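# Wrap headset cable across its face, lift by headband

## Task

Run the headset's own cable a single time over the headset's top face. It should enter over the outer edge of one side (one ear cup plus its half of the headband), cross roughly straight at about half the height while staying near the headset, and leave over the outer edge of the other side. No other part of the cable may lie on top of it, apart from the spot where the cable exits its ear cup. On the free-end side, leave a length of cable, not touching the headset, long enough to loop around the headset once more with a hand's width left over. At the finish, the left gripper must be commanded fully closed and must grip only the headband, holding the headset about level with one face upward and its lowest point roughly a hand's length or more above the table. Only the cable may touch the headset besides that grip, the left arm must not touch the cable, and neither the headset nor the cable may extend beyond the table edge. Once everything has stopped moving, report that you are finished. Anything that stays in place only because the robot is holding it does not count, except for the headband grip that the task requires.

## Robot and tools

Robot: two arms, left_arm and right_arm, each with six revolute joints and a parallel two-finger gripper. The gripper's fingers extend along its own +z axis and close along its y axis. The reported hand point sits between the finger pads, about 1 cm back from the fingertips.

Frame: there is one scene frame. Its origin is on the table top midway between the arms, +x points out across the table, +z points up, and left_arm is on the +y side. The names left and right refer to the arms only, not to sides of a picture. Arm bases: left_arm at (-0.044, +0.318, 0) m with quat_wxyz (+0.998, 0, 0, +0.060), right_arm at (-0.008, -0.272, 0) m with quat_wxyz (+0.998, 0, 0, -0.055).

execute_actions takes "actions", a list that is empty or holds exactly one item, plus an optional "pictures" boolean (pictures come by default). The forms are:
- Empty list: no new command, just the current state.
- Motion: {"rows": [[...]], "steps": n} with n from 1 to 15 (default 15). Each step lasts 1/30 s and applies one row. If there are fewer rows than steps, the final row is held.
- Wait: {"steps": n} with no rows, n up to 300. It returns once n steps have passed since the previous result.
A refused call sends nothing to the robot.

Each row is one flat list of 14 numbers covering both arms, even if only one arm should move. The order is: left_arm waist, shoulder, elbow, wrist pitch, wrist yaw, wrist roll, gripper; then the same seven for right_arm. The joint values are absolute target angles in radians, in each arm's own joint space, matching the Joint positions printout. They are not offsets. To keep an arm still, repeat its current angles. Ranges per arm: waist -2.618 to 3.054, shoulder 0.000 to 3.142, elbow 0.000 to 3.142, wrist pitch -1.571 to 1.571, wrist yaw -1.571 to 1.571, wrist roll -2.094 to 2.094. A target more than 0.036 rad beyond a range end, and also further out than the joint's last reported angle, gets the whole call refused. True limits can differ from these figures by up to 0.036 rad. A joint commanded past its real end stops there, and the result shows "joint sent to its limit", possibly about an earlier action. The gripper number is an absolute command from -1 (closed) to +1 (fully open).

Motion limits: each step, a joint's target is kept close to its measured angle. The maximum lead is 0.202 rad for the waist, 0.258 for the shoulder, 0.238 for the elbow, 0.573 for wrist pitch and 0.522 for wrist yaw and roll. If a step's targets would move the hand more than 70 mm from where it is now, all of them are pulled back proportionally, so large moves take several actions. Friction can leave a joint up to about 0.031 rad short of its target, and changes smaller than that may have no effect. Between calls, the arms keep heading for the last row sent. They stop once everything is nearly still, or after a HELD step.

Gripper reading: grip_measured uses the same -1..+1 scale as the command and shows the motor, not the fingers. The pads meet near -0.94, and each millimetre of object width adds about 0.0208. Each gripper has a fixed bias of up to ±0.02. The pads stop when they meet an object while the motor keeps going, so squeeze force rises the further your command sits below the width reading. On a rigid part the motor settles at most about 0.21 below that reading. Keep sending the closing number to keep the grip. The force limit is roughly 50 to 62 N per pad, lower on parts under about 5 mm thick. Joint Positions also lists the opening in metres, from 0.093 (open) to 0.000 (closed), with about 1 mm of error. With a rigid object held, it can read up to about 12 mm below the object's width.

Result lines: the state line `left_arm: …` | `right_arm: …` gives each hand's end_effector_position (m) and end_effector_quat_wxyz in the scene frame. These can be somewhat off, especially at full reach. Joint positions and Joint velocities come per arm from the encoders. "joint command not followed" means a clearance check changed or blocked some joint targets, while the rest of the row still ran. HELD marks steps where your row, fully or partly, was not sent. MOTOR HOT appears at 75 °C. At 90 °C the arm halts for 10 s. At 100 °C the arm goes limp and drops. Both halts are reported as OVER-TEMPERATURE FAULT. Heat builds while holding loads, even when idle, so do not hold for longer than needed.

zoom_image: "camera" is one of cam_head_left, cam_head_right, cam_high, cam_low, cam_left_wrist, cam_right_wrist (all 504x504). "region" is [x0, y0, x1, y1] in pixels from the top-left corner, at most 504 by 504. It gives a closer view of that camera's latest image.

read_manual: optional "section" ("licences"). It only returns the URDF licence texts.

finished_scene: "scene" is the number of the current scene. Replying with no tool call also ends things.

Avoid: arms striking or pressing on each other, dropping things, slamming, and shoving hard. Knocking anything off the table means failure. Brief outside tugs on held parts or nudges to loose objects can happen, so grip firmly.

Each tool is called after "Call:" as a command line: name --argument value for each argument, lists and objects as JSON in quotes; but a table of rows of numbers goes row by row, as --pt "numbers of a row", without its own name.

## Session

Call:
execute_actions --actions '[]'

Scene clock: 0.00 s of 5400.00 s.
left_arm: end_effector_position=(+0.0716, +0.0387, +0.1102) grip_measured=+1.000 end_effector_quat_wxyz=(-0.083, -0.301, +0.946, -0.085) | right_arm: end_effector_position=(+0.3518, -0.2667, +0.2411) grip_measured=+0.989 end_effector_quat_wxyz=(+0.533, +0.437, +0.587, +0.424)
Joint positions: left_arm=[-1.189  1.564  1.203 -1.074  0.195 -1.7    0.093] | right_arm=[ 0.109  1.001  0.449  0.482 -0.034  1.309  0.093]
Joint velocities: left_arm=[ 0.017  0.017 -0.002 -0.11  -0.037 -0.037  0.   ] | right_arm=[ 0.012 -0.002 -0.002  0.007 -0.007  0.051 -0.001]
Motor temperatures (°C, as the motors report them): left_arm=[25 33 31 29 25 27] | right_arm=[28 33 32 26 27 27]

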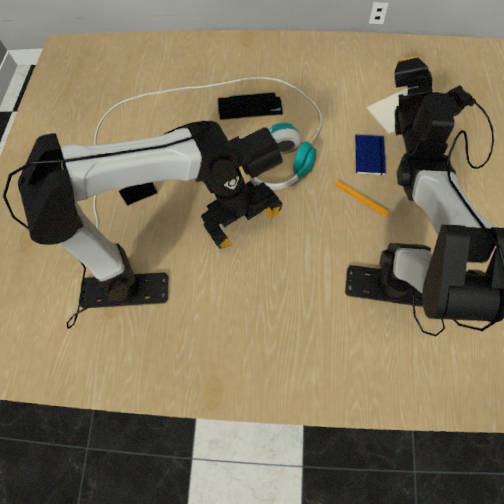

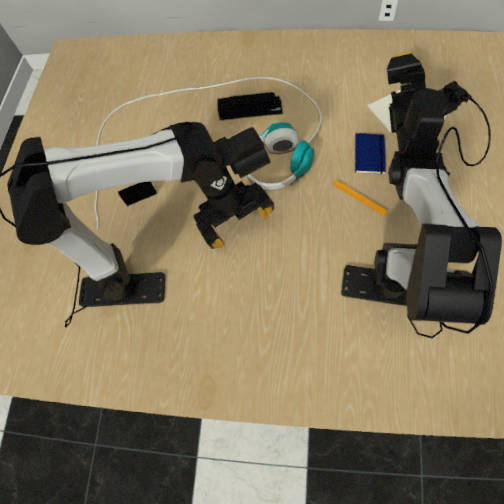

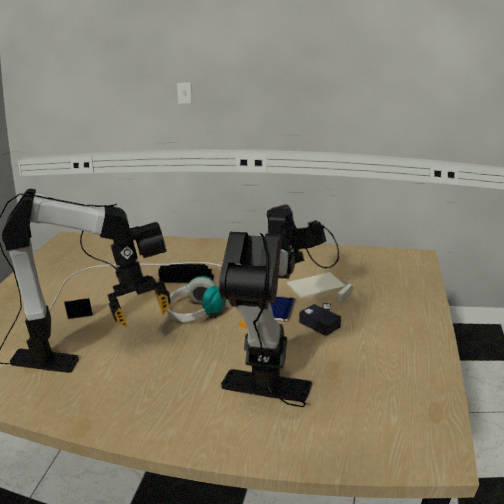

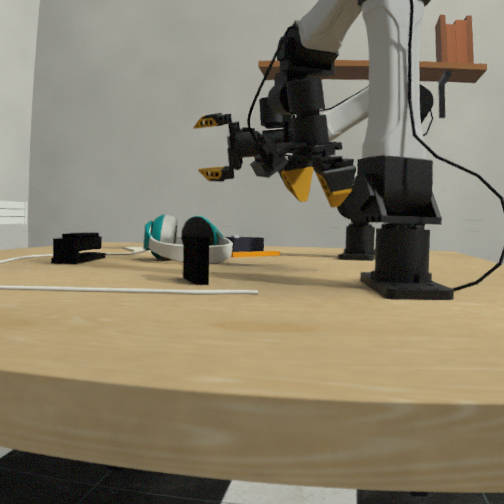

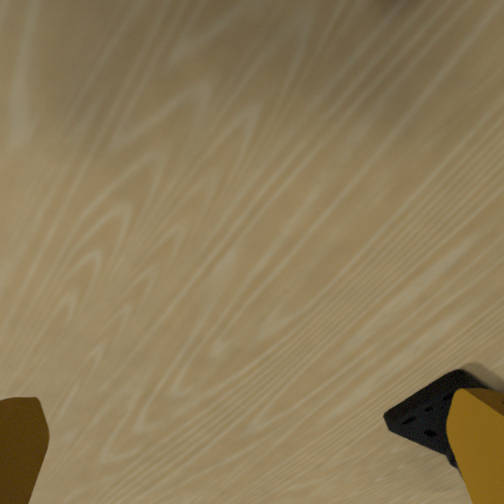

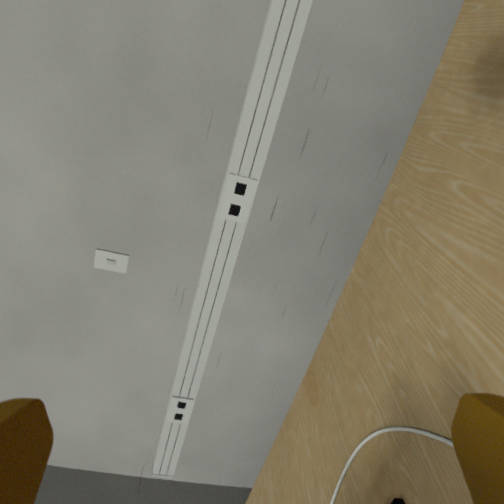

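Call:
execute_actions --actions '[{"rows":[[0.3,1.2,1.2,-1.3,0,0,-0.2,0.45,1.9,1.85,-0.9,0,-0.5,0.2]]}]' --pictures false

Call:
execute_actions --actions '[{"steps":30}]' --pictures false

Call:
execute_actions --actions '[{"rows":[[0.3,1.2,1.2,-1.3,0,0,-0.2,0.45,2.22,1.85,-0.73,0,-0.5,0.2]]}]' --pictures false

Call:
execute_actions --actions '[{"steps":15}]'

Scene clock: 18.47 s of 5400.00 s.
left_arm: end_effector_position=(+0.1944, +0.2725, +0.1902) grip_measured=-0.199 end_effector_quat_wxyz=(+0.149, -0.118, +0.980, -0.056) | right_arm: end_effector_position=(+0.4256, -0.1163, +0.0936) grip_measured=+0.203 end_effector_quat_wxyz=(+0.202, -0.166, +0.965, +0.038)
Joint positions: left_arm=[-0.295  1.193  1.199 -1.258  0.021 -0.419  0.036] | right_arm=[ 0.453  1.937  1.519 -0.739 -0.006  0.003  0.055]
Joint velocities: left_arm=[ 2.044  0.012 -0.012 -0.037 -0.11   2.85   0.001] | right_arm=[ 0.012  0.452  1.883 -1.516 -0.066 -2.777 -0.   ]
Motor temperatures (°C, as the motors report them): left_arm=[25 34 33 29 25 27] | right_arm=[28 32 34 31 27 27]
Steps of this call (steps 1 to 90: nothing new was sent; then 14.97 s passed at rest; steps 91 to 105: all 15 steps of this action). Readings (joint positions):
91: left_arm=[-1.177 1.551 1.203 -1.080 0.188 -1.654] | right_arm=[0.128 1.020 0.475 0.429 -0.018 1.257]
92: left_arm=[-1.146 1.522 1.199 -1.102 0.172 -1.588] | right_arm=[0.171 1.073 0.537 0.349 -0.008 1.182]
94: left_arm=[-1.052 1.425 1.199 -1.140 0.134 -1.455] | right_arm=[0.272 1.202 0.667 0.199 -0.004 1.037]
98: left_arm=[-0.800 1.224 1.199 -1.203 0.069 -1.103] | right_arm=[0.425 1.492 0.970 -0.163 -0.006 0.689]
105: the state above

Scene clock: 19.47 s of 5400.00 s.
left_arm: end_effector_position=(+0.1726, +0.4140, +0.1882) grip_measured=-0.199 end_effector_quat_wxyz=(+0.142, -0.205, +0.968, +0.031) | right_arm: end_effector_position=(+0.4592, -0.1045, +0.2274) grip_measured=+0.202 end_effector_quat_wxyz=(+0.323, -0.385, +0.864, -0.022)
Joint positions: left_arm=[ 0.292  1.193  1.199 -1.285 -0.004 -0.006  0.036] | right_arm=[ 0.453  1.882  1.857 -0.887 -0.005 -0.494  0.055]
Joint velocities: left_arm=[ 0.002 -0.002 -0.002 -0.066  0.066 -0.022  0.   ] | right_arm=[ 0.002  0.002  0.002  0.081  0.051  0.066 -0.   ]
Motor temperatures (°C, as the motors report them): left_arm=[25 34 33 29 25 27] | right_arm=[28 33 34 31 27 27]
Steps of this call (steps 1 to 30: the robot went on to your last target). Readings (joint positions):
1: left_arm=[-0.224 1.193 1.199 -1.260 0.018 -0.335] | right_arm=[0.453 1.944 1.579 -0.776 -0.006 -0.082]
2: left_arm=[-0.152 1.193 1.199 -1.262 0.016 -0.269] | right_arm=[0.453 1.944 1.637 -0.799 -0.006 -0.149]
4: left_arm=[-0.010 1.193 1.199 -1.264 0.012 -0.173] | right_arm=[0.453 1.935 1.754 -0.823 -0.005 -0.261]
8: left_arm=[0.250 1.193 1.199 -1.267 0.001 -0.075] | right_arm=[0.453 1.885 1.853 -0.827 -0.005 -0.399]
30: the state above

Scene clock: 19.97 s of 5400.00 s.
left_arm: end_effector_position=(+0.1725, +0.4139, +0.1882) grip_measured=-0.199 end_effector_quat_wxyz=(+0.142, -0.205, +0.968, +0.031) | right_arm: end_effector_position=(+0.4931, -0.0927, +0.0593) grip_measured=+0.202 end_effector_quat_wxyz=(+0.207, -0.398, +0.894, -0.014)
Joint positions: left_arm=[ 0.292  1.193  1.199 -1.285 -0.004 -0.006  0.036] | right_arm=[ 0.453  2.242  1.846 -0.756 -0.003 -0.495  0.055]
Joint velocities: left_arm=[ 0.002  0.012 -0.007 -0.037 -0.022  0.007 -0.001] | right_arm=[ 0.007 -0.125 -0.012  0.183  0.022 -0.051 -0.   ]
Motor temperatures (°C, as the motors report them): left_arm=[25 34 33 29 25 27] | right_arm=[28 33 34 31 27 27]
Steps of this call (steps 1 to 15: all 15 steps of this action). Readings (joint positions):
1: left_arm=[0.292 1.193 1.199 -1.285 -0.004 -0.006] | right_arm=[0.453 1.893 1.859 -0.881 -0.005 -0.494]
2: left_arm=[0.292 1.193 1.199 -1.285 -0.004 -0.006] | right_arm=[0.453 1.912 1.865 -0.859 -0.005 -0.494]
4: left_arm=[0.292 1.193 1.199 -1.285 -0.004 -0.006] | right_arm=[0.453 1.974 1.869 -0.817 -0.005 -0.494]
8: left_arm=[0.292 1.193 1.199 -1.285 -0.004 -0.006] | right_arm=[0.453 2.136 1.869 -0.771 -0.005 -0.494]
15: the state above

Scene clock: 20.47 s of 5400.00 s.
left_arm: end_effector_position=(+0.1725, +0.4139, +0.1882) grip_measured=-0.199 end_effector_quat_wxyz=(+0.142, -0.205, +0.968, +0.031) | right_arm: end_effector_position=(+0.4971, -0.0913, +0.0673) grip_measured=+0.202 end_effector_quat_wxyz=(+0.221, -0.397, +0.891, -0.015)
Joint positions: left_arm=[ 0.292  1.193  1.199 -1.285 -0.004 -0.006  0.036] | right_arm=[ 0.453  2.23   1.846 -0.74  -0.003 -0.495  0.055]
Joint velocities: left_arm=[-0.007 -0.007 -0.002  0.022  0.051 -0.066  0.001] | right_arm=[ 0.002 -0.007 -0.002 -0.022 -0.037 -0.007 -0.001]
Motor temperatures (°C, as the motors report them): left_arm=[25 34 33 29 25 27] | right_arm=[28 33 34 31 27 27]
Steps of this call (steps 1 to 15: the robot went on to your last target). Readings (joint positions):
1: left_arm=[0.292 1.193 1.199 -1.285 -0.004 -0.006] | right_arm=[0.453 2.238 1.846 -0.752 -0.003 -0.495]
2: left_arm=[0.292 1.193 1.199 -1.285 -0.004 -0.006] | right_arm=[0.453 2.235 1.846 -0.749 -0.003 -0.495]
4: left_arm=[0.292 1.193 1.199 -1.285 -0.004 -0.006] | right_arm=[0.453 2.231 1.846 -0.744 -0.003 -0.495]
8: left_arm=[0.292 1.193 1.199 -1.285 -0.004 -0.006] | right_arm=[0.453 2.230 1.846 -0.741 -0.003 -0.495]
15: the state above

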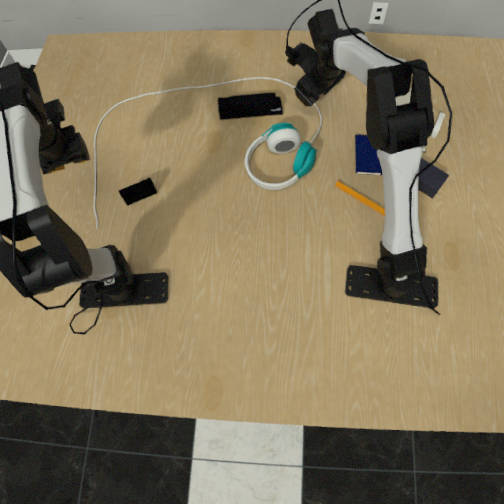

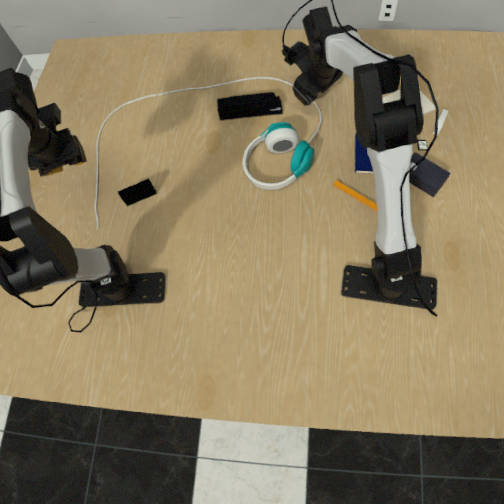

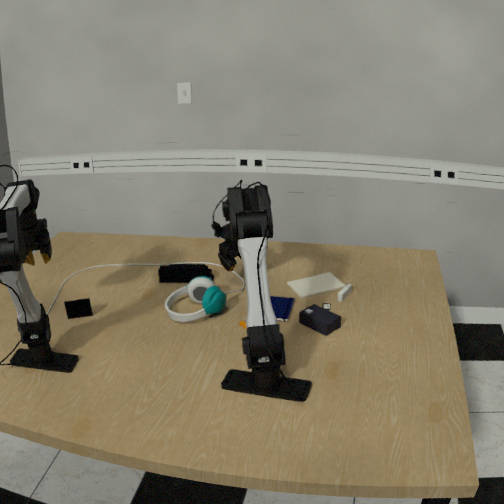

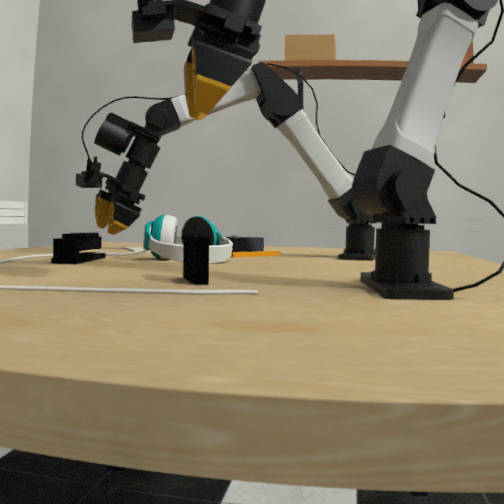

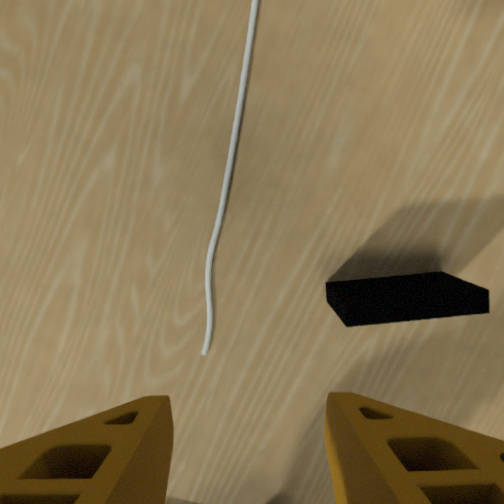

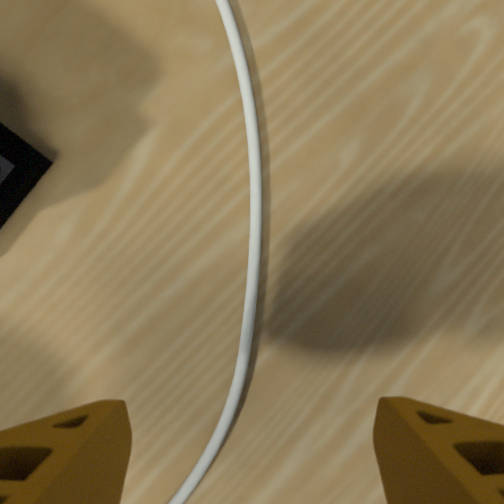

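Call:
execute_actions --actions '[{"rows":[[0.3,1.2,1.2,-1.3,0,0,-0.2,0.5,2.46,2.15,-0.78,0,-0.6,-0.4]]}]' --pictures false

Call:
execute_actions --actions '[{"rows":[[0.3,1.2,1.2,-1.3,0,0,-0.2,0.5,2.53,2.15,-0.72,0,-0.6,-0.4]]}]'

Scene clock: 29.57 s of 5400.00 s.
left_arm: end_effector_position=(+0.1725, +0.4139, +0.1882) grip_measured=-0.199 end_effector_quat_wxyz=(+0.142, -0.205, +0.968, +0.031) | right_arm: end_effector_position=(+0.5352, -0.0476, +0.0469) grip_measured=-0.398 end_effector_quat_wxyz=(+0.237, -0.458, +0.856, -0.024)
Joint positions: left_arm=[ 0.292  1.193  1.199 -1.285 -0.004 -0.005  0.036] | right_arm=[ 0.502  2.451  2.131 -0.769 -0.    -0.591  0.026]
Joint velocities: left_arm=[-0.022 -0.007 -0.012  0.022  0.037 -0.022  0.   ] | right_arm=[-0.012  0.027  0.007 -0.051 -0.037 -0.095  0.001]
Motor temperatures (°C, as the motors report them): left_arm=[25 34 34 29 25 27] | right_arm=[28 39 35 30 27 27]
Steps of this call (steps 1 to 15: the robot went on to your last target; steps 16 to 90: nothing new was sent; then 5.60 s passed at rest; steps 91 to 105: all 15 steps of this action). Readings (joint positions):
91: left_arm=[0.292 1.193 1.199 -1.285 -0.004 -0.005] | right_arm=[0.456 2.257 1.888 -0.772 -0.002 -0.509]
92: left_arm=[0.292 1.193 1.199 -1.285 -0.004 -0.005] | right_arm=[0.459 2.311 1.977 -0.787 -0.001 -0.526]
94: left_arm=[0.292 1.193 1.199 -1.285 -0.004 -0.005] | right_arm=[0.474 2.404 2.098 -0.758 -0.000 -0.550]
98: left_arm=[0.292 1.193 1.199 -1.285 -0.004 -0.005] | right_arm=[0.498 2.449 2.125 -0.761 -0.000 -0.577]
105: the state above

Scene clock: 30.07 s of 5400.00 s.
left_arm: end_effector_position=(+0.1725, +0.4139, +0.1882) grip_measured=-0.199 end_effector_quat_wxyz=(+0.142, -0.205, +0.968, +0.031) | right_arm: end_effector_position=(+0.5430, -0.0443, +0.0252) grip_measured=-0.398 end_effector_quat_wxyz=(+0.238, -0.459, +0.855, -0.024)
Joint positions: left_arm=[ 0.292  1.193  1.199 -1.285 -0.004 -0.005  0.036] | right_arm=[ 0.502  2.506  2.145 -0.726 -0.    -0.594  0.026]
Joint velocities: left_arm=[-0.012  0.007 -0.022  0.022 -0.037 -0.051 -0.001] | right_arm=[-0.007  0.002  0.022  0.007  0.022 -0.095 -0.   ]
Motor temperatures (°C, as the motors report them): left_arm=[25 34 34 29 25 27] | right_arm=[28 39 35 30 27 27]
Steps of this call (steps 1 to 15: all 15 steps of this action). Readings (joint positions):
1: left_arm=[0.292 1.193 1.199 -1.285 -0.004 -0.005] | right_arm=[0.502 2.456 2.133 -0.767 -0.000 -0.592]
2: left_arm=[0.292 1.193 1.199 -1.285 -0.004 -0.005] | right_arm=[0.502 2.464 2.139 -0.756 -0.000 -0.592]
4: left_arm=[0.292 1.193 1.199 -1.285 -0.004 -0.005] | right_arm=[0.502 2.483 2.142 -0.739 -0.000 -0.593]
8: left_arm=[0.292 1.193 1.199 -1.285 -0.004 -0.005] | right_arm=[0.502 2.505 2.144 -0.732 -0.000 -0.594]
15: the state above

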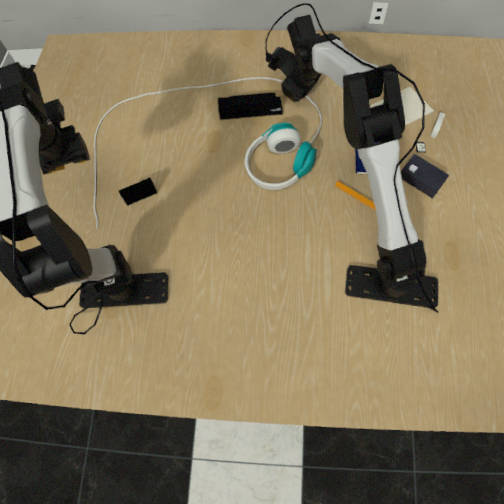

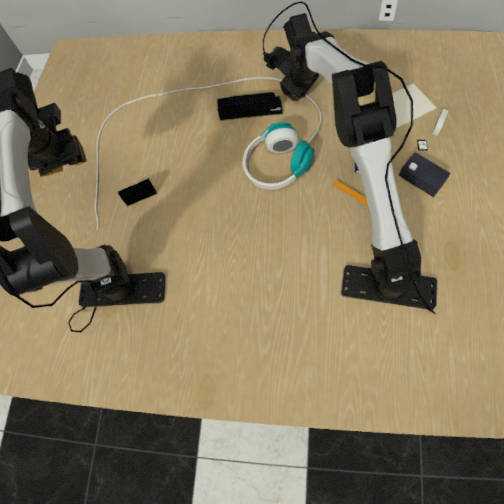

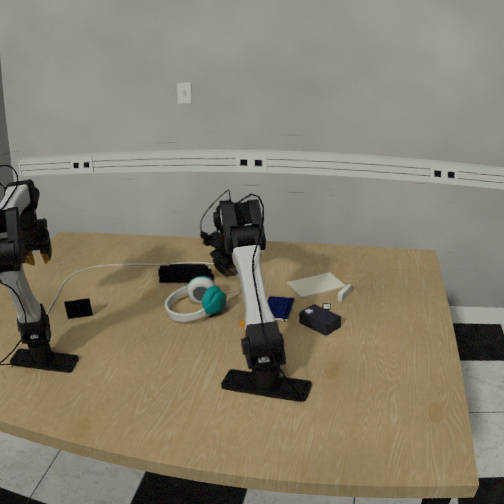

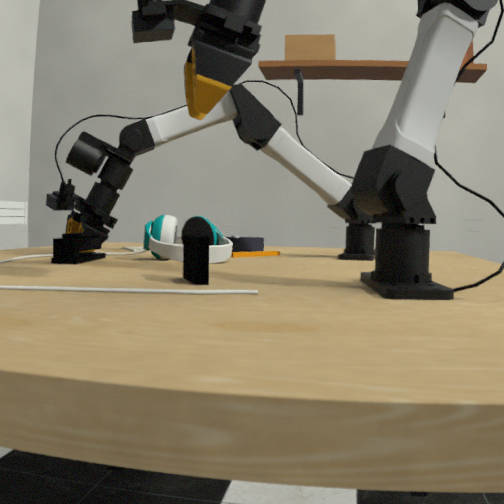

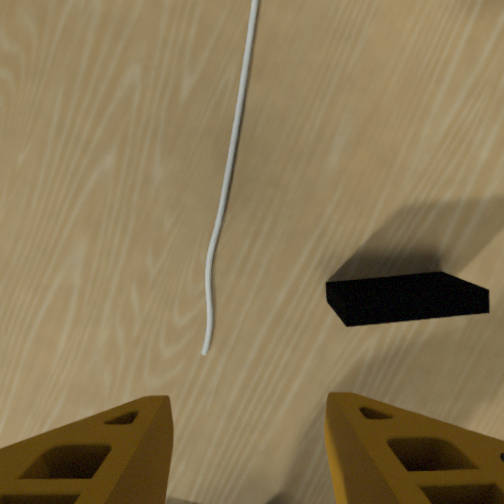

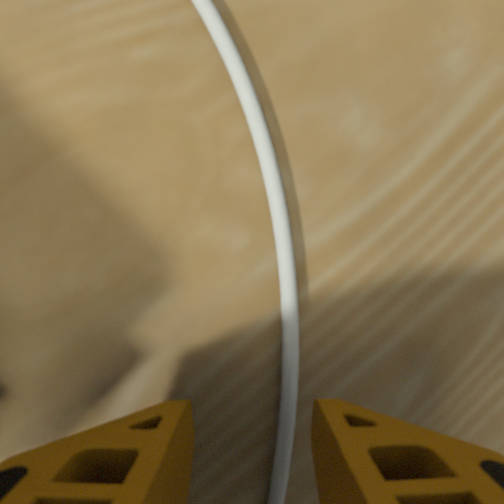

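Call:
execute_actions --actions '[{"rows":[[0.3,1.2,1.2,-1.3,0,0,-0.2,0.5,2.56,2.15,-0.72,0,-0.6,-0.75],[0.3,1.2,1.2,-1.3,0,0,-0.2,0.5,2.56,2.15,-0.72,0,-0.6,-0.75],[0.3,1.2,1.2,-1.3,0,0,-0.2,0.5,2.56,2.15,-0.72,0,-0.6,-0.75],[0.3,1.2,1.2,-1.3,0,0,-0.2,0.5,2.56,2.15,-0.72,0,-0.6,-0.75],[0.3,1.2,1.2,-1.3,0,0,-0.2,0.5,2.56,2.15,-0.72,0,-0.6,-0.75],[0.3,1.2,1.2,-1.3,0,0,-0.2,0.5,2.56,2.15,-0.72,0,-0.6,-0.75],[0.3,1.2,1.2,-1.3,0,0,-0.2,0.5,2.56,2.15,-0.72,0,-0.6,-0.75],[0.3,1.2,1.2,-1.3,0,0,-0.2,0.5,2.56,2.15,-0.72,0,-0.6,-1]]}]' --pictures false

Call:
execute_actions --actions '[{"rows":[[0.3,1.2,1.2,-1.3,0,0,-0.2,0.5,2.4,2.1,-0.82,0,-0.6,-1]]}]' --pictures false

Call:
execute_actions --actions '[{"rows":[[0.3,1.2,1.2,-1.3,0,0,-0.2,0.52,2.24,2.02,-0.93,0,-0.6,-1]]}]' --pictures false

Call:
execute_actions --actions '[{"rows":[[0.3,1.2,1.2,-1.3,0,0,-0.2,0.56,2.07,1.92,-1.05,0,-0.6,-1]]}]' --pictures false

Call:
execute_actions --actions '[{"rows":[[0.3,1.2,1.2,-1.3,0,0,-0.2,0.61,1.9,1.78,-1.15,0,-0.5,-1]]}]' --pictures false

Call:
execute_actions --actions '[{"rows":[[0.3,1.2,1.2,-1.3,0,0,-0.2,0.67,1.74,1.6,-1.25,0,-0.4,-1]]}]'

Scene clock: 50.17 s of 5400.00 s.
left_arm: end_effector_position=(+0.1725, +0.4139, +0.1882) grip_measured=-0.199 end_effector_quat_wxyz=(+0.142, -0.205, +0.968, +0.031) | right_arm: end_effector_position=(+0.5444, -0.0430, +0.0205) grip_measured=-1.000 end_effector_quat_wxyz=(+0.240, -0.460, +0.855, -0.022)
Joint positions: left_arm=[ 0.292  1.193  1.199 -1.285 -0.004 -0.005  0.036] | right_arm=[ 0.502  2.517  2.145 -0.713 -0.005 -0.595  0.   ]
Joint velocities: left_arm=[-0.017 -0.007 -0.007  0.007  0.022  0.007 -0.001] | right_arm=[-0.002  0.002 -0.017 -0.007 -0.066 -0.007  0.   ]
Motor temperatures (°C, as the motors report them): left_arm=[25 33 35 30 25 27] | right_arm=[28 46 37 30 27 27]
Steps of this call (steps 1 to 15: the robot went on to your last target; steps 16 to 90: nothing new was sent; then 16.60 s passed at rest; steps 91 to 105: all 15 steps of this action). Readings (joint positions):
91: left_arm=[0.292 1.193 1.199 -1.285 -0.004 -0.005] | right_arm=[0.502 2.508 2.145 -0.725 -0.000 -0.595]
92: left_arm=[0.292 1.193 1.199 -1.285 -0.004 -0.005] | right_arm=[0.502 2.511 2.145 -0.723 -0.000 -0.595]
94: left_arm=[0.292 1.193 1.199 -1.285 -0.004 -0.005] | right_arm=[0.502 2.513 2.145 -0.721 -0.003 -0.595]
98: left_arm=[0.292 1.193 1.199 -1.285 -0.004 -0.005] | right_arm=[0.502 2.513 2.145 -0.717 -0.005 -0.595]
105: the state above

Scene clock: 50.67 s of 5400.00 s.
left_arm: end_effector_position=(+0.1725, +0.4139, +0.1882) grip_measured=-0.199 end_effector_quat_wxyz=(+0.142, -0.205, +0.968, +0.031) | right_arm: end_effector_position=(+0.5275, -0.0501, +0.0701) grip_measured=-1.000 end_effector_quat_wxyz=(+0.242, -0.460, +0.854, -0.023)
Joint positions: left_arm=[ 0.292  1.193  1.199 -1.285 -0.004 -0.005  0.036] | right_arm=[ 0.502  2.39   2.112 -0.802 -0.004 -0.595  0.   ]
Joint velocities: left_arm=[ 0.007 -0.007 -0.007  0.022  0.007 -0.037 -0.001] | right_arm=[ 0.012 -0.002 -0.017 -0.022 -0.007  0.022  0.   ]
Motor temperatures (°C, as the motors report them): left_arm=[25 33 35 30 25 27] | right_arm=[28 46 37 30 27 27]
Steps of this call (steps 1 to 15: all 15 steps of this action). Readings (joint positions):
1: left_arm=[0.292 1.193 1.199 -1.285 -0.004 -0.005] | right_arm=[0.502 2.505 2.139 -0.717 -0.005 -0.595]
2: left_arm=[0.292 1.193 1.199 -1.285 -0.004 -0.005] | right_arm=[0.502 2.487 2.123 -0.738 -0.004 -0.595]
4: left_arm=[0.292 1.193 1.199 -1.285 -0.004 -0.005] | right_arm=[0.502 2.448 2.112 -0.779 -0.004 -0.595]
8: left_arm=[0.292 1.193 1.199 -1.285 -0.004 -0.005] | right_arm=[0.502 2.396 2.112 -0.789 -0.004 -0.595]
15: the state above

Scene clock: 51.17 s of 5400.00 s.
left_arm: end_effector_position=(+0.1725, +0.4139, +0.1882) grip_measured=-0.199 end_effector_quat_wxyz=(+0.142, -0.205, +0.968, +0.031) | right_arm: end_effector_position=(+0.4910, -0.0594, +0.1172) grip_measured=-1.000 end_effector_quat_wxyz=(+0.229, -0.466, +0.855, -0.021)
Joint positions: left_arm=[ 0.292  1.193  1.199 -1.285 -0.004 -0.005  0.036] | right_arm=[ 0.512  2.228  2.033 -0.911 -0.003 -0.595  0.   ]
Joint velocities: left_arm=[-0.012 -0.012  0.012  0.007 -0.022 -0.037  0.001] | right_arm=[ 0.002 -0.007 -0.007 -0.022  0.007  0.007  0.   ]
Motor temperatures (°C, as the motors report them): left_arm=[25 33 35 30 25 27] | right_arm=[28 46 37 30 27 27]
Steps of this call (steps 1 to 15: all 15 steps of this action). Readings (joint positions):
1: left_arm=[0.292 1.193 1.199 -1.285 -0.004 -0.005] | right_arm=[0.503 2.375 2.096 -0.803 -0.003 -0.595]
2: left_arm=[0.292 1.193 1.199 -1.285 -0.004 -0.005] | right_arm=[0.503 2.348 2.064 -0.827 -0.003 -0.595]
4: left_arm=[0.292 1.193 1.199 -1.285 -0.004 -0.005] | right_arm=[0.506 2.295 2.034 -0.881 -0.003 -0.595]
8: left_arm=[0.292 1.193 1.199 -1.285 -0.004 -0.005] | right_arm=[0.512 2.235 2.033 -0.899 -0.003 -0.595]
15: the state above

Scene clock: 51.67 s of 5400.00 s.
left_arm: end_effector_position=(+0.1725, +0.4139, +0.1882) grip_measured=-0.199 end_effector_quat_wxyz=(+0.142, -0.205, +0.968, +0.031) | right_arm: end_effector_position=(+0.4353, -0.0572, +0.1534) grip_measured=-1.000 end_effector_quat_wxyz=(+0.205, -0.489, +0.848, -0.015)
Joint positions: left_arm=[ 0.292  1.193  1.199 -1.285 -0.004 -0.005  0.036] | right_arm=[ 0.562  2.061  1.936 -1.033 -0.    -0.596  0.   ]
Joint velocities: left_arm=[ 0.002 -0.017  0.012 -0.022  0.007 -0.037 -0.   ] | right_arm=[-0.007 -0.002 -0.007 -0.037 -0.051  0.081  0.   ]
Motor temperatures (°C, as the motors report them): left_arm=[25 33 35 30 25 27] | right_arm=[28 46 37 30 27 27]
Steps of this call (steps 1 to 15: all 15 steps of this action). Readings (joint positions):
1: left_arm=[0.292 1.193 1.199 -1.285 -0.004 -0.005] | right_arm=[0.515 2.212 2.014 -0.911 -0.001 -0.595]
2: left_arm=[0.292 1.193 1.199 -1.285 -0.004 -0.005] | right_arm=[0.520 2.182 1.976 -0.932 0.001 -0.595]
4: left_arm=[0.292 1.193 1.199 -1.285 -0.004 -0.005] | right_arm=[0.536 2.124 1.937 -0.993 0.001 -0.596]
8: left_arm=[0.292 1.193 1.199 -1.285 -0.004 -0.005] | right_arm=[0.561 2.065 1.936 -1.019 -0.000 -0.596]
15: the state above

Scene clock: 52.17 s of 5400.00 s.
left_arm: end_effector_position=(+0.1725, +0.4139, +0.1882) grip_measured=-0.199 end_effector_quat_wxyz=(+0.142, -0.205, +0.968, +0.031) | right_arm: end_effector_position=(+0.3742, -0.0636, +0.1710) grip_measured=-1.000 end_effector_quat_wxyz=(+0.169, -0.477, +0.863, -0.001)
Joint positions: left_arm=[ 0.292  1.193  1.199 -1.285 -0.004 -0.005  0.036] | right_arm=[ 0.61   1.897  1.8   -1.135  0.001 -0.51   0.   ]
Joint velocities: left_arm=[ 0.002  0.007 -0.002 -0.022  0.051 -0.022 -0.   ] | right_arm=[-0.012 -0.012 -0.007 -0.037 -0.022  0.022  0.   ]
Motor temperatures (°C, as the motors report them): left_arm=[25 33 35 30 25 27] | right_arm=[28 46 37 30 27 27]
Steps of this call (steps 1 to 15: all 15 steps of this action). Readings (joint positions):
1: left_arm=[0.292 1.193 1.199 -1.285 -0.004 -0.005] | right_arm=[0.565 2.043 1.910 -1.025 0.001 -0.583]
2: left_arm=[0.292 1.193 1.199 -1.285 -0.004 -0.005] | right_arm=[0.570 2.008 1.861 -1.037 0.003 -0.566]
4: left_arm=[0.292 1.193 1.199 -1.285 -0.004 -0.005] | right_arm=[0.589 1.947 1.806 -1.097 0.003 -0.545]
8: left_arm=[0.292 1.193 1.199 -1.285 -0.004 -0.005] | right_arm=[0.610 1.899 1.800 -1.127 0.001 -0.523]
15: the state above

Scene clock: 52.67 s of 5400.00 s.
left_arm: end_effector_position=(+0.1725, +0.4139, +0.1882) grip_measured=-0.199 end_effector_quat_wxyz=(+0.142, -0.205, +0.968, +0.031) | right_arm: end_effector_position=(+0.3031, -0.0770, +0.1654) grip_measured=-1.000 end_effector_quat_wxyz=(+0.104, -0.464, +0.880, +0.008)
Joint positions: left_arm=[ 0.292  1.193  1.199 -1.285 -0.004 -0.005  0.036] | right_arm=[ 0.671  1.746  1.621 -1.238  0.    -0.41   0.   ]
Joint velocities: left_arm=[ 0.017 -0.022  0.007 -0.007  0.022 -0.095 -0.   ] | right_arm=[-0.007 -0.007 -0.012  0.022 -0.022 -0.022  0.   ]
Motor temperatures (°C, as the motors report them): left_arm=[25 33 35 30 25 27] | right_arm=[28 46 37 30 27 27]
Steps of this call (steps 1 to 15: all 15 steps of this action). Readings (joint positions):
1: left_arm=[0.292 1.193 1.199 -1.285 -0.004 -0.005] | right_arm=[0.614 1.878 1.769 -1.122 0.002 -0.494]
2: left_arm=[0.292 1.193 1.199 -1.285 -0.004 -0.005] | right_arm=[0.622 1.839 1.710 -1.127 0.004 -0.476]
4: left_arm=[0.292 1.193 1.199 -1.285 -0.004 -0.005] | right_arm=[0.648 1.777 1.636 -1.191 0.004 -0.451]
8: left_arm=[0.292 1.193 1.199 -1.285 -0.004 -0.005] | right_arm=[0.671 1.746 1.621 -1.234 0.000 -0.426]
15: the state above

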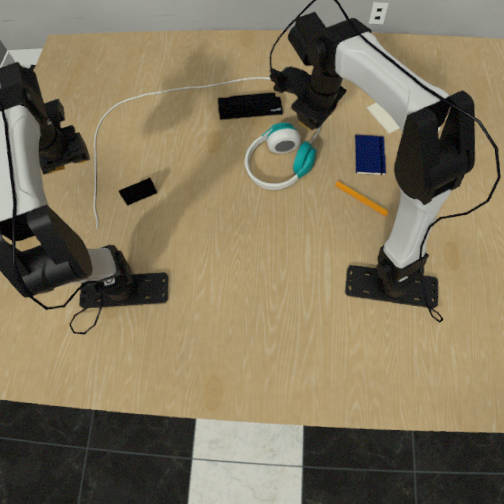

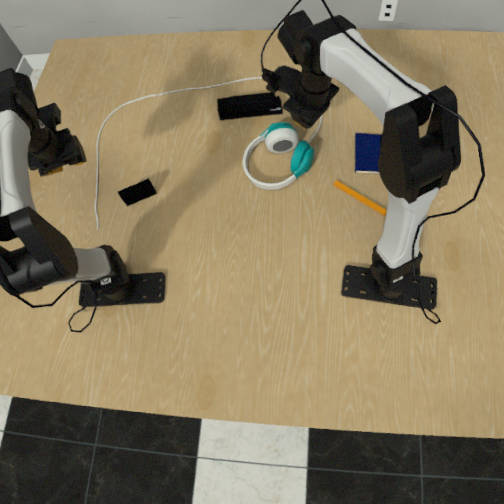

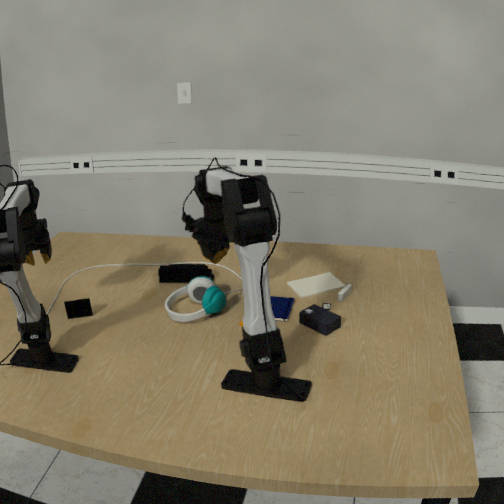

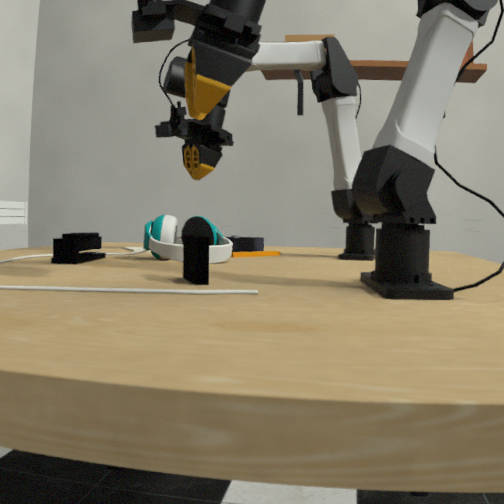

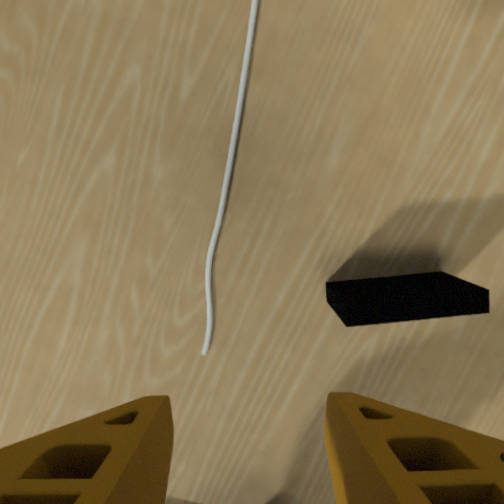

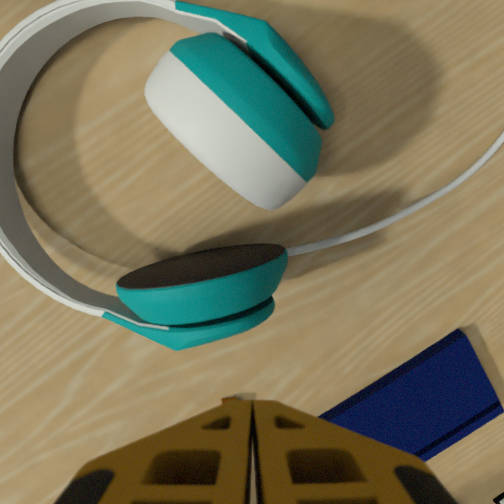

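Call:
execute_actions --actions '[{"rows":[[0.3,1.2,1.2,-1.3,0,0,-0.2,0.41,2.3,2.15,-0.85,-0.3,-0.55,-0.2]]}]' --pictures false

Call:
execute_actions --actions '[{"rows":[[0.3,1.2,1.2,-1.3,0,0,-0.2,0.41,2.48,2.15,-0.76,-0.3,-0.55,-0.2]]}]' --pictures false

Call:
execute_actions --actions '[{"rows":[[0.3,1.2,1.2,-1.3,0,0,-0.2,0.41,2.57,2.15,-0.7,-0.3,-0.55,-0.2]]}]'

Scene clock: 60.80 s of 5400.00 s.
left_arm: end_effector_position=(+0.1725, +0.4139, +0.1882) grip_measured=-0.199 end_effector_quat_wxyz=(+0.142, -0.205, +0.968, +0.031) | right_arm: end_effector_position=(+0.5216, -0.0699, +0.1185) grip_measured=-0.203 end_effector_quat_wxyz=(+0.264, -0.412, +0.867, +0.094)
Joint positions: left_arm=[ 0.292  1.193  1.199 -1.285 -0.004 -0.005  0.036] | right_arm=[ 0.398  2.306  2.129 -0.882 -0.26  -0.53   0.035]
Joint velocities: left_arm=[ 0.002 -0.007  0.007 -0.037 -0.022  0.051 -0.001] | right_arm=[ 0.002  0.256  0.007 -0.007 -0.183 -0.095  0.   ]
Motor temperatures (°C, as the motors report them): left_arm=[25 32 35 30 25 27] | right_arm=[28 45 37 29 27 27]
Steps of this call (steps 1 to 15: the robot went on to your last target; steps 16 to 90: nothing new was sent; then 4.63 s passed at rest; steps 91 to 105: all 15 steps of this action). Readings (joint positions):
91: left_arm=[0.292 1.193 1.199 -1.285 -0.004 -0.005] | right_arm=[0.661 1.759 1.638 -1.237 -0.023 -0.416]
92: left_arm=[0.292 1.193 1.199 -1.285 -0.004 -0.005] | right_arm=[0.642 1.789 1.676 -1.218 -0.056 -0.430]
94: left_arm=[0.292 1.193 1.199 -1.285 -0.004 -0.005] | right_arm=[0.585 1.865 1.762 -1.148 -0.106 -0.452]
98: left_arm=[0.292 1.193 1.199 -1.285 -0.004 -0.005] | right_arm=[0.470 2.059 1.973 -1.030 -0.184 -0.489]
105: the state above

Scene clock: 61.30 s of 5400.00 s.
left_arm: end_effector_position=(+0.1725, +0.4139, +0.1882) grip_measured=-0.199 end_effector_quat_wxyz=(+0.142, -0.205, +0.968, +0.031) | right_arm: end_effector_position=(+0.5386, -0.0570, +0.0381) grip_measured=-0.203 end_effector_quat_wxyz=(+0.240, -0.421, +0.867, +0.112)
Joint positions: left_arm=[ 0.292  1.193  1.199 -1.285 -0.004 -0.005  0.036] | right_arm=[ 0.403  2.489  2.152 -0.776 -0.292 -0.543  0.035]
Joint velocities: left_arm=[ 0.007 -0.007  0.007 -0.022 -0.037  0.007  0.001] | right_arm=[ 0.002  0.002 -0.017  0.095 -0.066 -0.066 -0.002]
Motor temperatures (°C, as the motors report them): left_arm=[25 32 35 30 25 27] | right_arm=[28 46 37 29 27 27]
Steps of this call (steps 1 to 15: all 15 steps of this action). Readings (joint positions):
1: left_arm=[0.292 1.193 1.199 -1.285 -0.004 -0.005] | right_arm=[0.399 2.327 2.132 -0.877 -0.267 -0.533]
2: left_arm=[0.292 1.193 1.199 -1.285 -0.004 -0.005] | right_arm=[0.401 2.351 2.144 -0.852 -0.274 -0.535]
4: left_arm=[0.292 1.193 1.199 -1.285 -0.004 -0.005] | right_arm=[0.402 2.407 2.152 -0.804 -0.283 -0.538]
8: left_arm=[0.292 1.193 1.199 -1.285 -0.004 -0.005] | right_arm=[0.403 2.487 2.152 -0.792 -0.287 -0.542]
15: the state above

Scene clock: 61.80 s of 5400.00 s.
left_arm: end_effector_position=(+0.1725, +0.4139, +0.1882) grip_measured=-0.199 end_effector_quat_wxyz=(+0.142, -0.205, +0.968, +0.031) | right_arm: end_effector_position=(+0.5497, -0.0531, +0.0212) grip_measured=-0.203 end_effector_quat_wxyz=(+0.255, -0.422, +0.862, +0.114)
Joint positions: left_arm=[ 0.292  1.193  1.199 -1.285 -0.004 -0.005  0.036] | right_arm=[ 0.401  2.534  2.152 -0.701 -0.301 -0.544  0.035]
Joint velocities: left_arm=[-0.012 -0.007 -0.002  0.081 -0.007 -0.051 -0.001] | right_arm=[-0.002 -0.012  0.002  0.095  0.007 -0.022 -0.   ]
Motor temperatures (°C, as the motors report them): left_arm=[25 32 35 30 25 27] | right_arm=[28 46 37 29 27 27]
Steps of this call (steps 1 to 15: all 15 steps of this action). Readings (joint positions):
1: left_arm=[0.292 1.193 1.199 -1.285 -0.004 -0.005] | right_arm=[0.403 2.494 2.152 -0.769 -0.293 -0.543]
2: left_arm=[0.292 1.193 1.199 -1.285 -0.004 -0.005] | right_arm=[0.403 2.501 2.152 -0.751 -0.294 -0.543]
4: left_arm=[0.292 1.193 1.199 -1.285 -0.004 -0.005] | right_arm=[0.403 2.522 2.152 -0.730 -0.295 -0.544]
8: left_arm=[0.292 1.193 1.199 -1.285 -0.004 -0.005] | right_arm=[0.401 2.533 2.152 -0.709 -0.301 -0.544]
15: the state above

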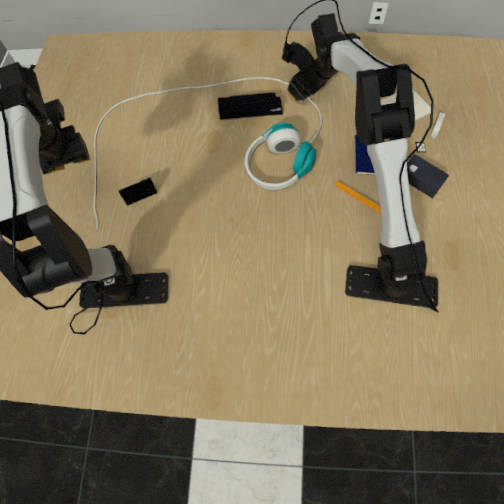

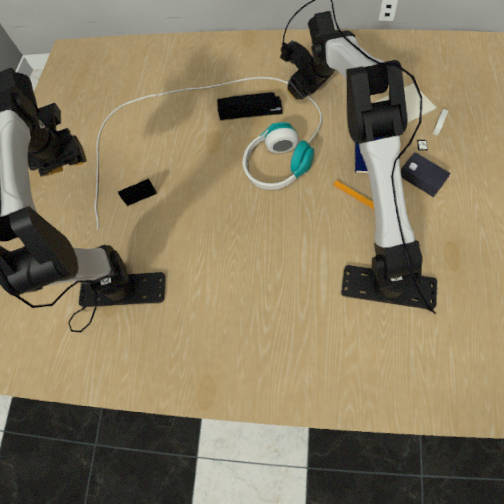

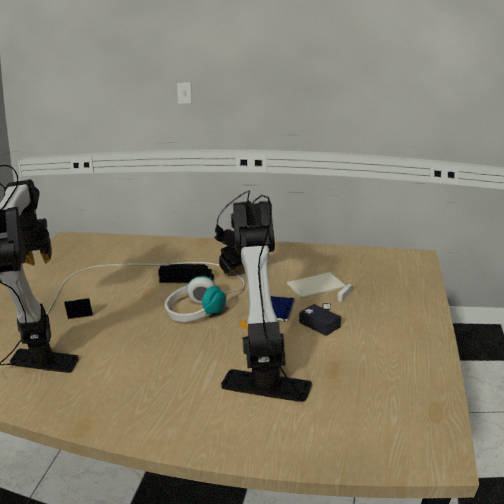

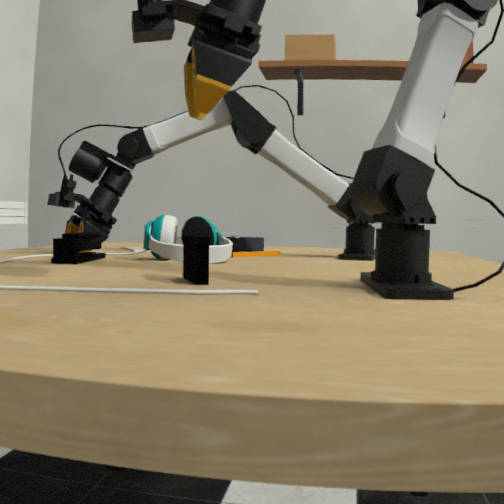

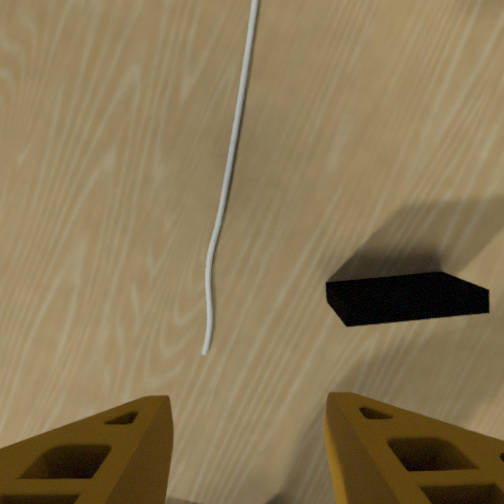

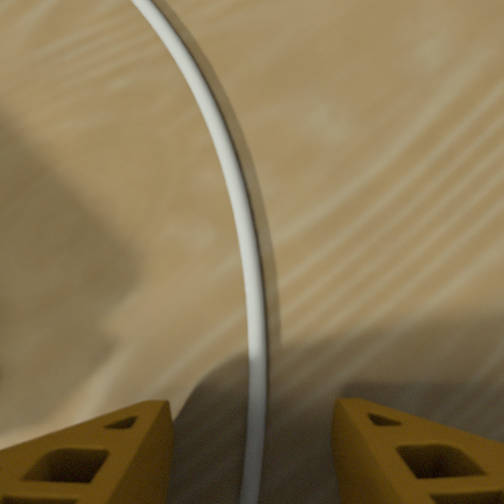

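Call:
execute_actions --actions '[{"rows":[[0.3,1.2,1.2,-1.3,0,0,-0.2,0.41,2.58,2.15,-0.7,-0.3,-0.55,-1]]}]' --pictures false

Call:
execute_actions --actions '[{"rows":[[0.3,1.2,1.2,-1.3,0,0,-0.2,0.41,2.46,2.13,-0.76,-0.3,-0.55,-1]]}]' --pictures false

Call:
execute_actions --actions '[{"rows":[[0.3,1.2,1.2,-1.3,0,0,-0.2,0.42,2.33,2.07,-0.86,-0.3,-0.55,-1]]}]'

Scene clock: 69.53 s of 5400.00 s.
left_arm: end_effector_position=(+0.1725, +0.4139, +0.1882) grip_measured=-0.199 end_effector_quat_wxyz=(+0.142, -0.205, +0.968, +0.031) | right_arm: end_effector_position=(+0.5497, -0.0513, +0.0208) grip_measured=-0.998 end_effector_quat_wxyz=(+0.256, -0.423, +0.861, +0.117)
Joint positions: left_arm=[ 0.292  1.193  1.199 -1.285 -0.004 -0.005  0.036] | right_arm=[ 0.403  2.536  2.152 -0.697 -0.306 -0.544  0.   ]
Joint velocities: left_arm=[-0.022  0.002 -0.017 -0.007 -0.037  0.022 -0.001] | right_arm=[-0.007 -0.012  0.002  0.066 -0.037 -0.037  0.   ]
Motor temperatures (°C, as the motors report them): left_arm=[25 32 35 30 25 27] | right_arm=[28 47 37 29 27 27]
Steps of this call (steps 1 to 15: the robot went on to your last target; steps 16 to 90: nothing new was sent; then 4.23 s passed at rest; steps 91 to 105: all 15 steps of this action). Readings (joint positions):
91: left_arm=[0.292 1.193 1.199 -1.285 -0.004 -0.005] | right_arm=[0.401 2.534 2.152 -0.701 -0.301 -0.544]
92: left_arm=[0.292 1.193 1.199 -1.285 -0.004 -0.005] | right_arm=[0.401 2.535 2.152 -0.700 -0.303 -0.544]
94: left_arm=[0.292 1.193 1.199 -1.285 -0.004 -0.005] | right_arm=[0.403 2.536 2.152 -0.697 -0.306 -0.544]
98: left_arm=[0.292 1.193 1.199 -1.285 -0.004 -0.005] | right_arm=[0.403 2.536 2.152 -0.697 -0.306 -0.544]
105: the state above

Scene clock: 70.03 s of 5400.00 s.
left_arm: end_effector_position=(+0.1725, +0.4139, +0.1882) grip_measured=-0.199 end_effector_quat_wxyz=(+0.142, -0.205, +0.968, +0.031) | right_arm: end_effector_position=(+0.5440, -0.0534, +0.0568) grip_measured=-0.998 end_effector_quat_wxyz=(+0.267, -0.423, +0.858, +0.114)
Joint positions: left_arm=[ 0.292  1.193  1.199 -1.285 -0.004 -0.005  0.036] | right_arm=[ 0.403  2.458  2.143 -0.744 -0.304 -0.544  0.   ]
Joint velocities: left_arm=[-0.002 -0.007 -0.007  0.066 -0.037 -0.051 -0.001] | right_arm=[ 0.002 -0.002  0.002 -0.037 -0.037 -0.081  0.   ]
Motor temperatures (°C, as the motors report them): left_arm=[25 32 35 30 25 27] | right_arm=[28 47 37 29 27 27]
Steps of this call (steps 1 to 15: all 15 steps of this action). Readings (joint positions):
1: left_arm=[0.292 1.193 1.199 -1.285 -0.004 -0.005] | right_arm=[0.403 2.529 2.151 -0.700 -0.306 -0.544]
2: left_arm=[0.292 1.193 1.199 -1.285 -0.004 -0.005] | right_arm=[0.403 2.520 2.145 -0.713 -0.304 -0.544]
4: left_arm=[0.292 1.193 1.199 -1.285 -0.004 -0.005] | right_arm=[0.403 2.497 2.143 -0.733 -0.304 -0.544]
8: left_arm=[0.292 1.193 1.199 -1.285 -0.004 -0.005] | right_arm=[0.403 2.462 2.143 -0.737 -0.304 -0.544]
15: the state above

Scene clock: 70.53 s of 5400.00 s.
left_arm: end_effector_position=(+0.1725, +0.4139, +0.1882) grip_measured=-0.199 end_effector_quat_wxyz=(+0.142, -0.205, +0.968, +0.031) | right_arm: end_effector_position=(+0.5151, -0.0563, +0.0998) grip_measured=-0.998 end_effector_quat_wxyz=(+0.256, -0.427, +0.859, +0.115)
Joint positions: left_arm=[ 0.292  1.193  1.199 -1.285 -0.004 -0.005  0.036] | right_arm=[ 0.413  2.322  2.084 -0.842 -0.301 -0.544  0.   ]
Joint velocities: left_arm=[-0.002  0.002  0.002 -0.007  0.022  0.007  0.   ] | right_arm=[-0.007  0.007  0.002 -0.007  0.007  0.037  0.   ]
Motor temperatures (°C, as the motors report them): left_arm=[25 32 35 30 25 27] | right_arm=[28 47 37 29 27 27]
Steps of this call (steps 1 to 15: all 15 steps of this action). Readings (joint positions):
1: left_arm=[0.292 1.193 1.199 -1.285 -0.004 -0.005] | right_arm=[0.403 2.446 2.131 -0.747 -0.303 -0.544]
2: left_arm=[0.292 1.193 1.199 -1.285 -0.004 -0.005] | right_arm=[0.404 2.423 2.106 -0.769 -0.301 -0.544]
4: left_arm=[0.292 1.193 1.199 -1.285 -0.004 -0.005] | right_arm=[0.407 2.380 2.084 -0.815 -0.301 -0.544]
8: left_arm=[0.292 1.193 1.199 -1.285 -0.004 -0.005] | right_arm=[0.412 2.328 2.084 -0.829 -0.301 -0.544]
15: the state above

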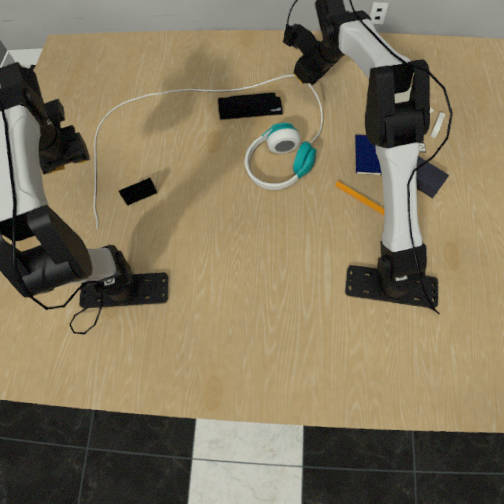

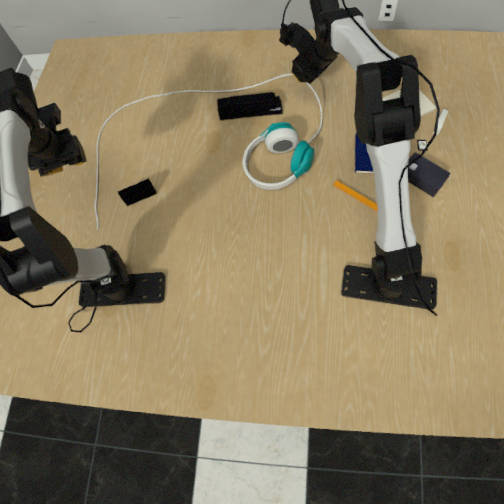

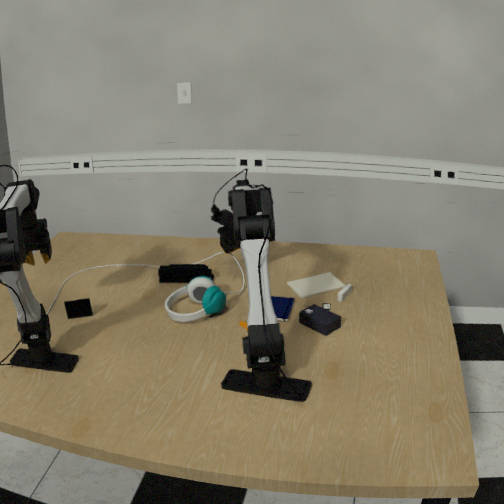

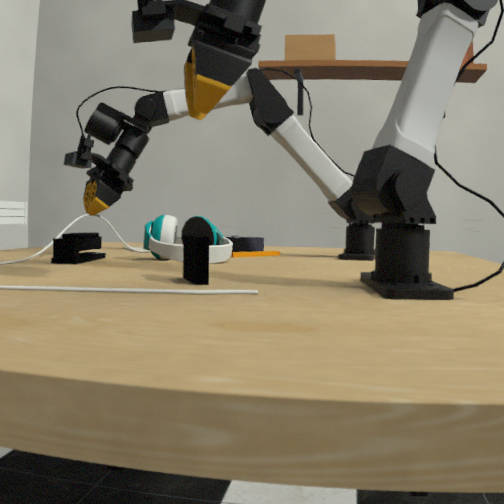

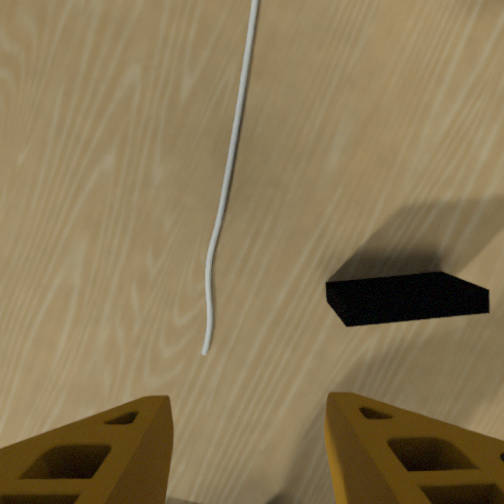

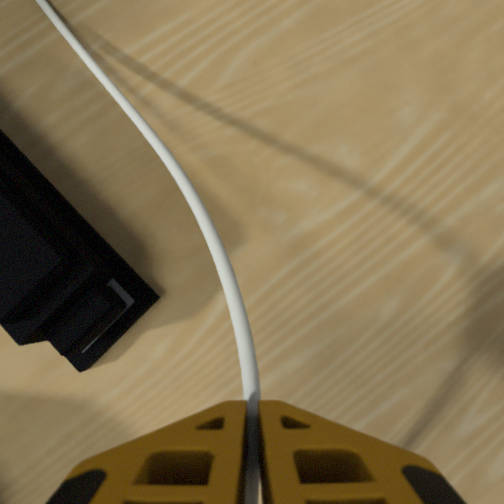

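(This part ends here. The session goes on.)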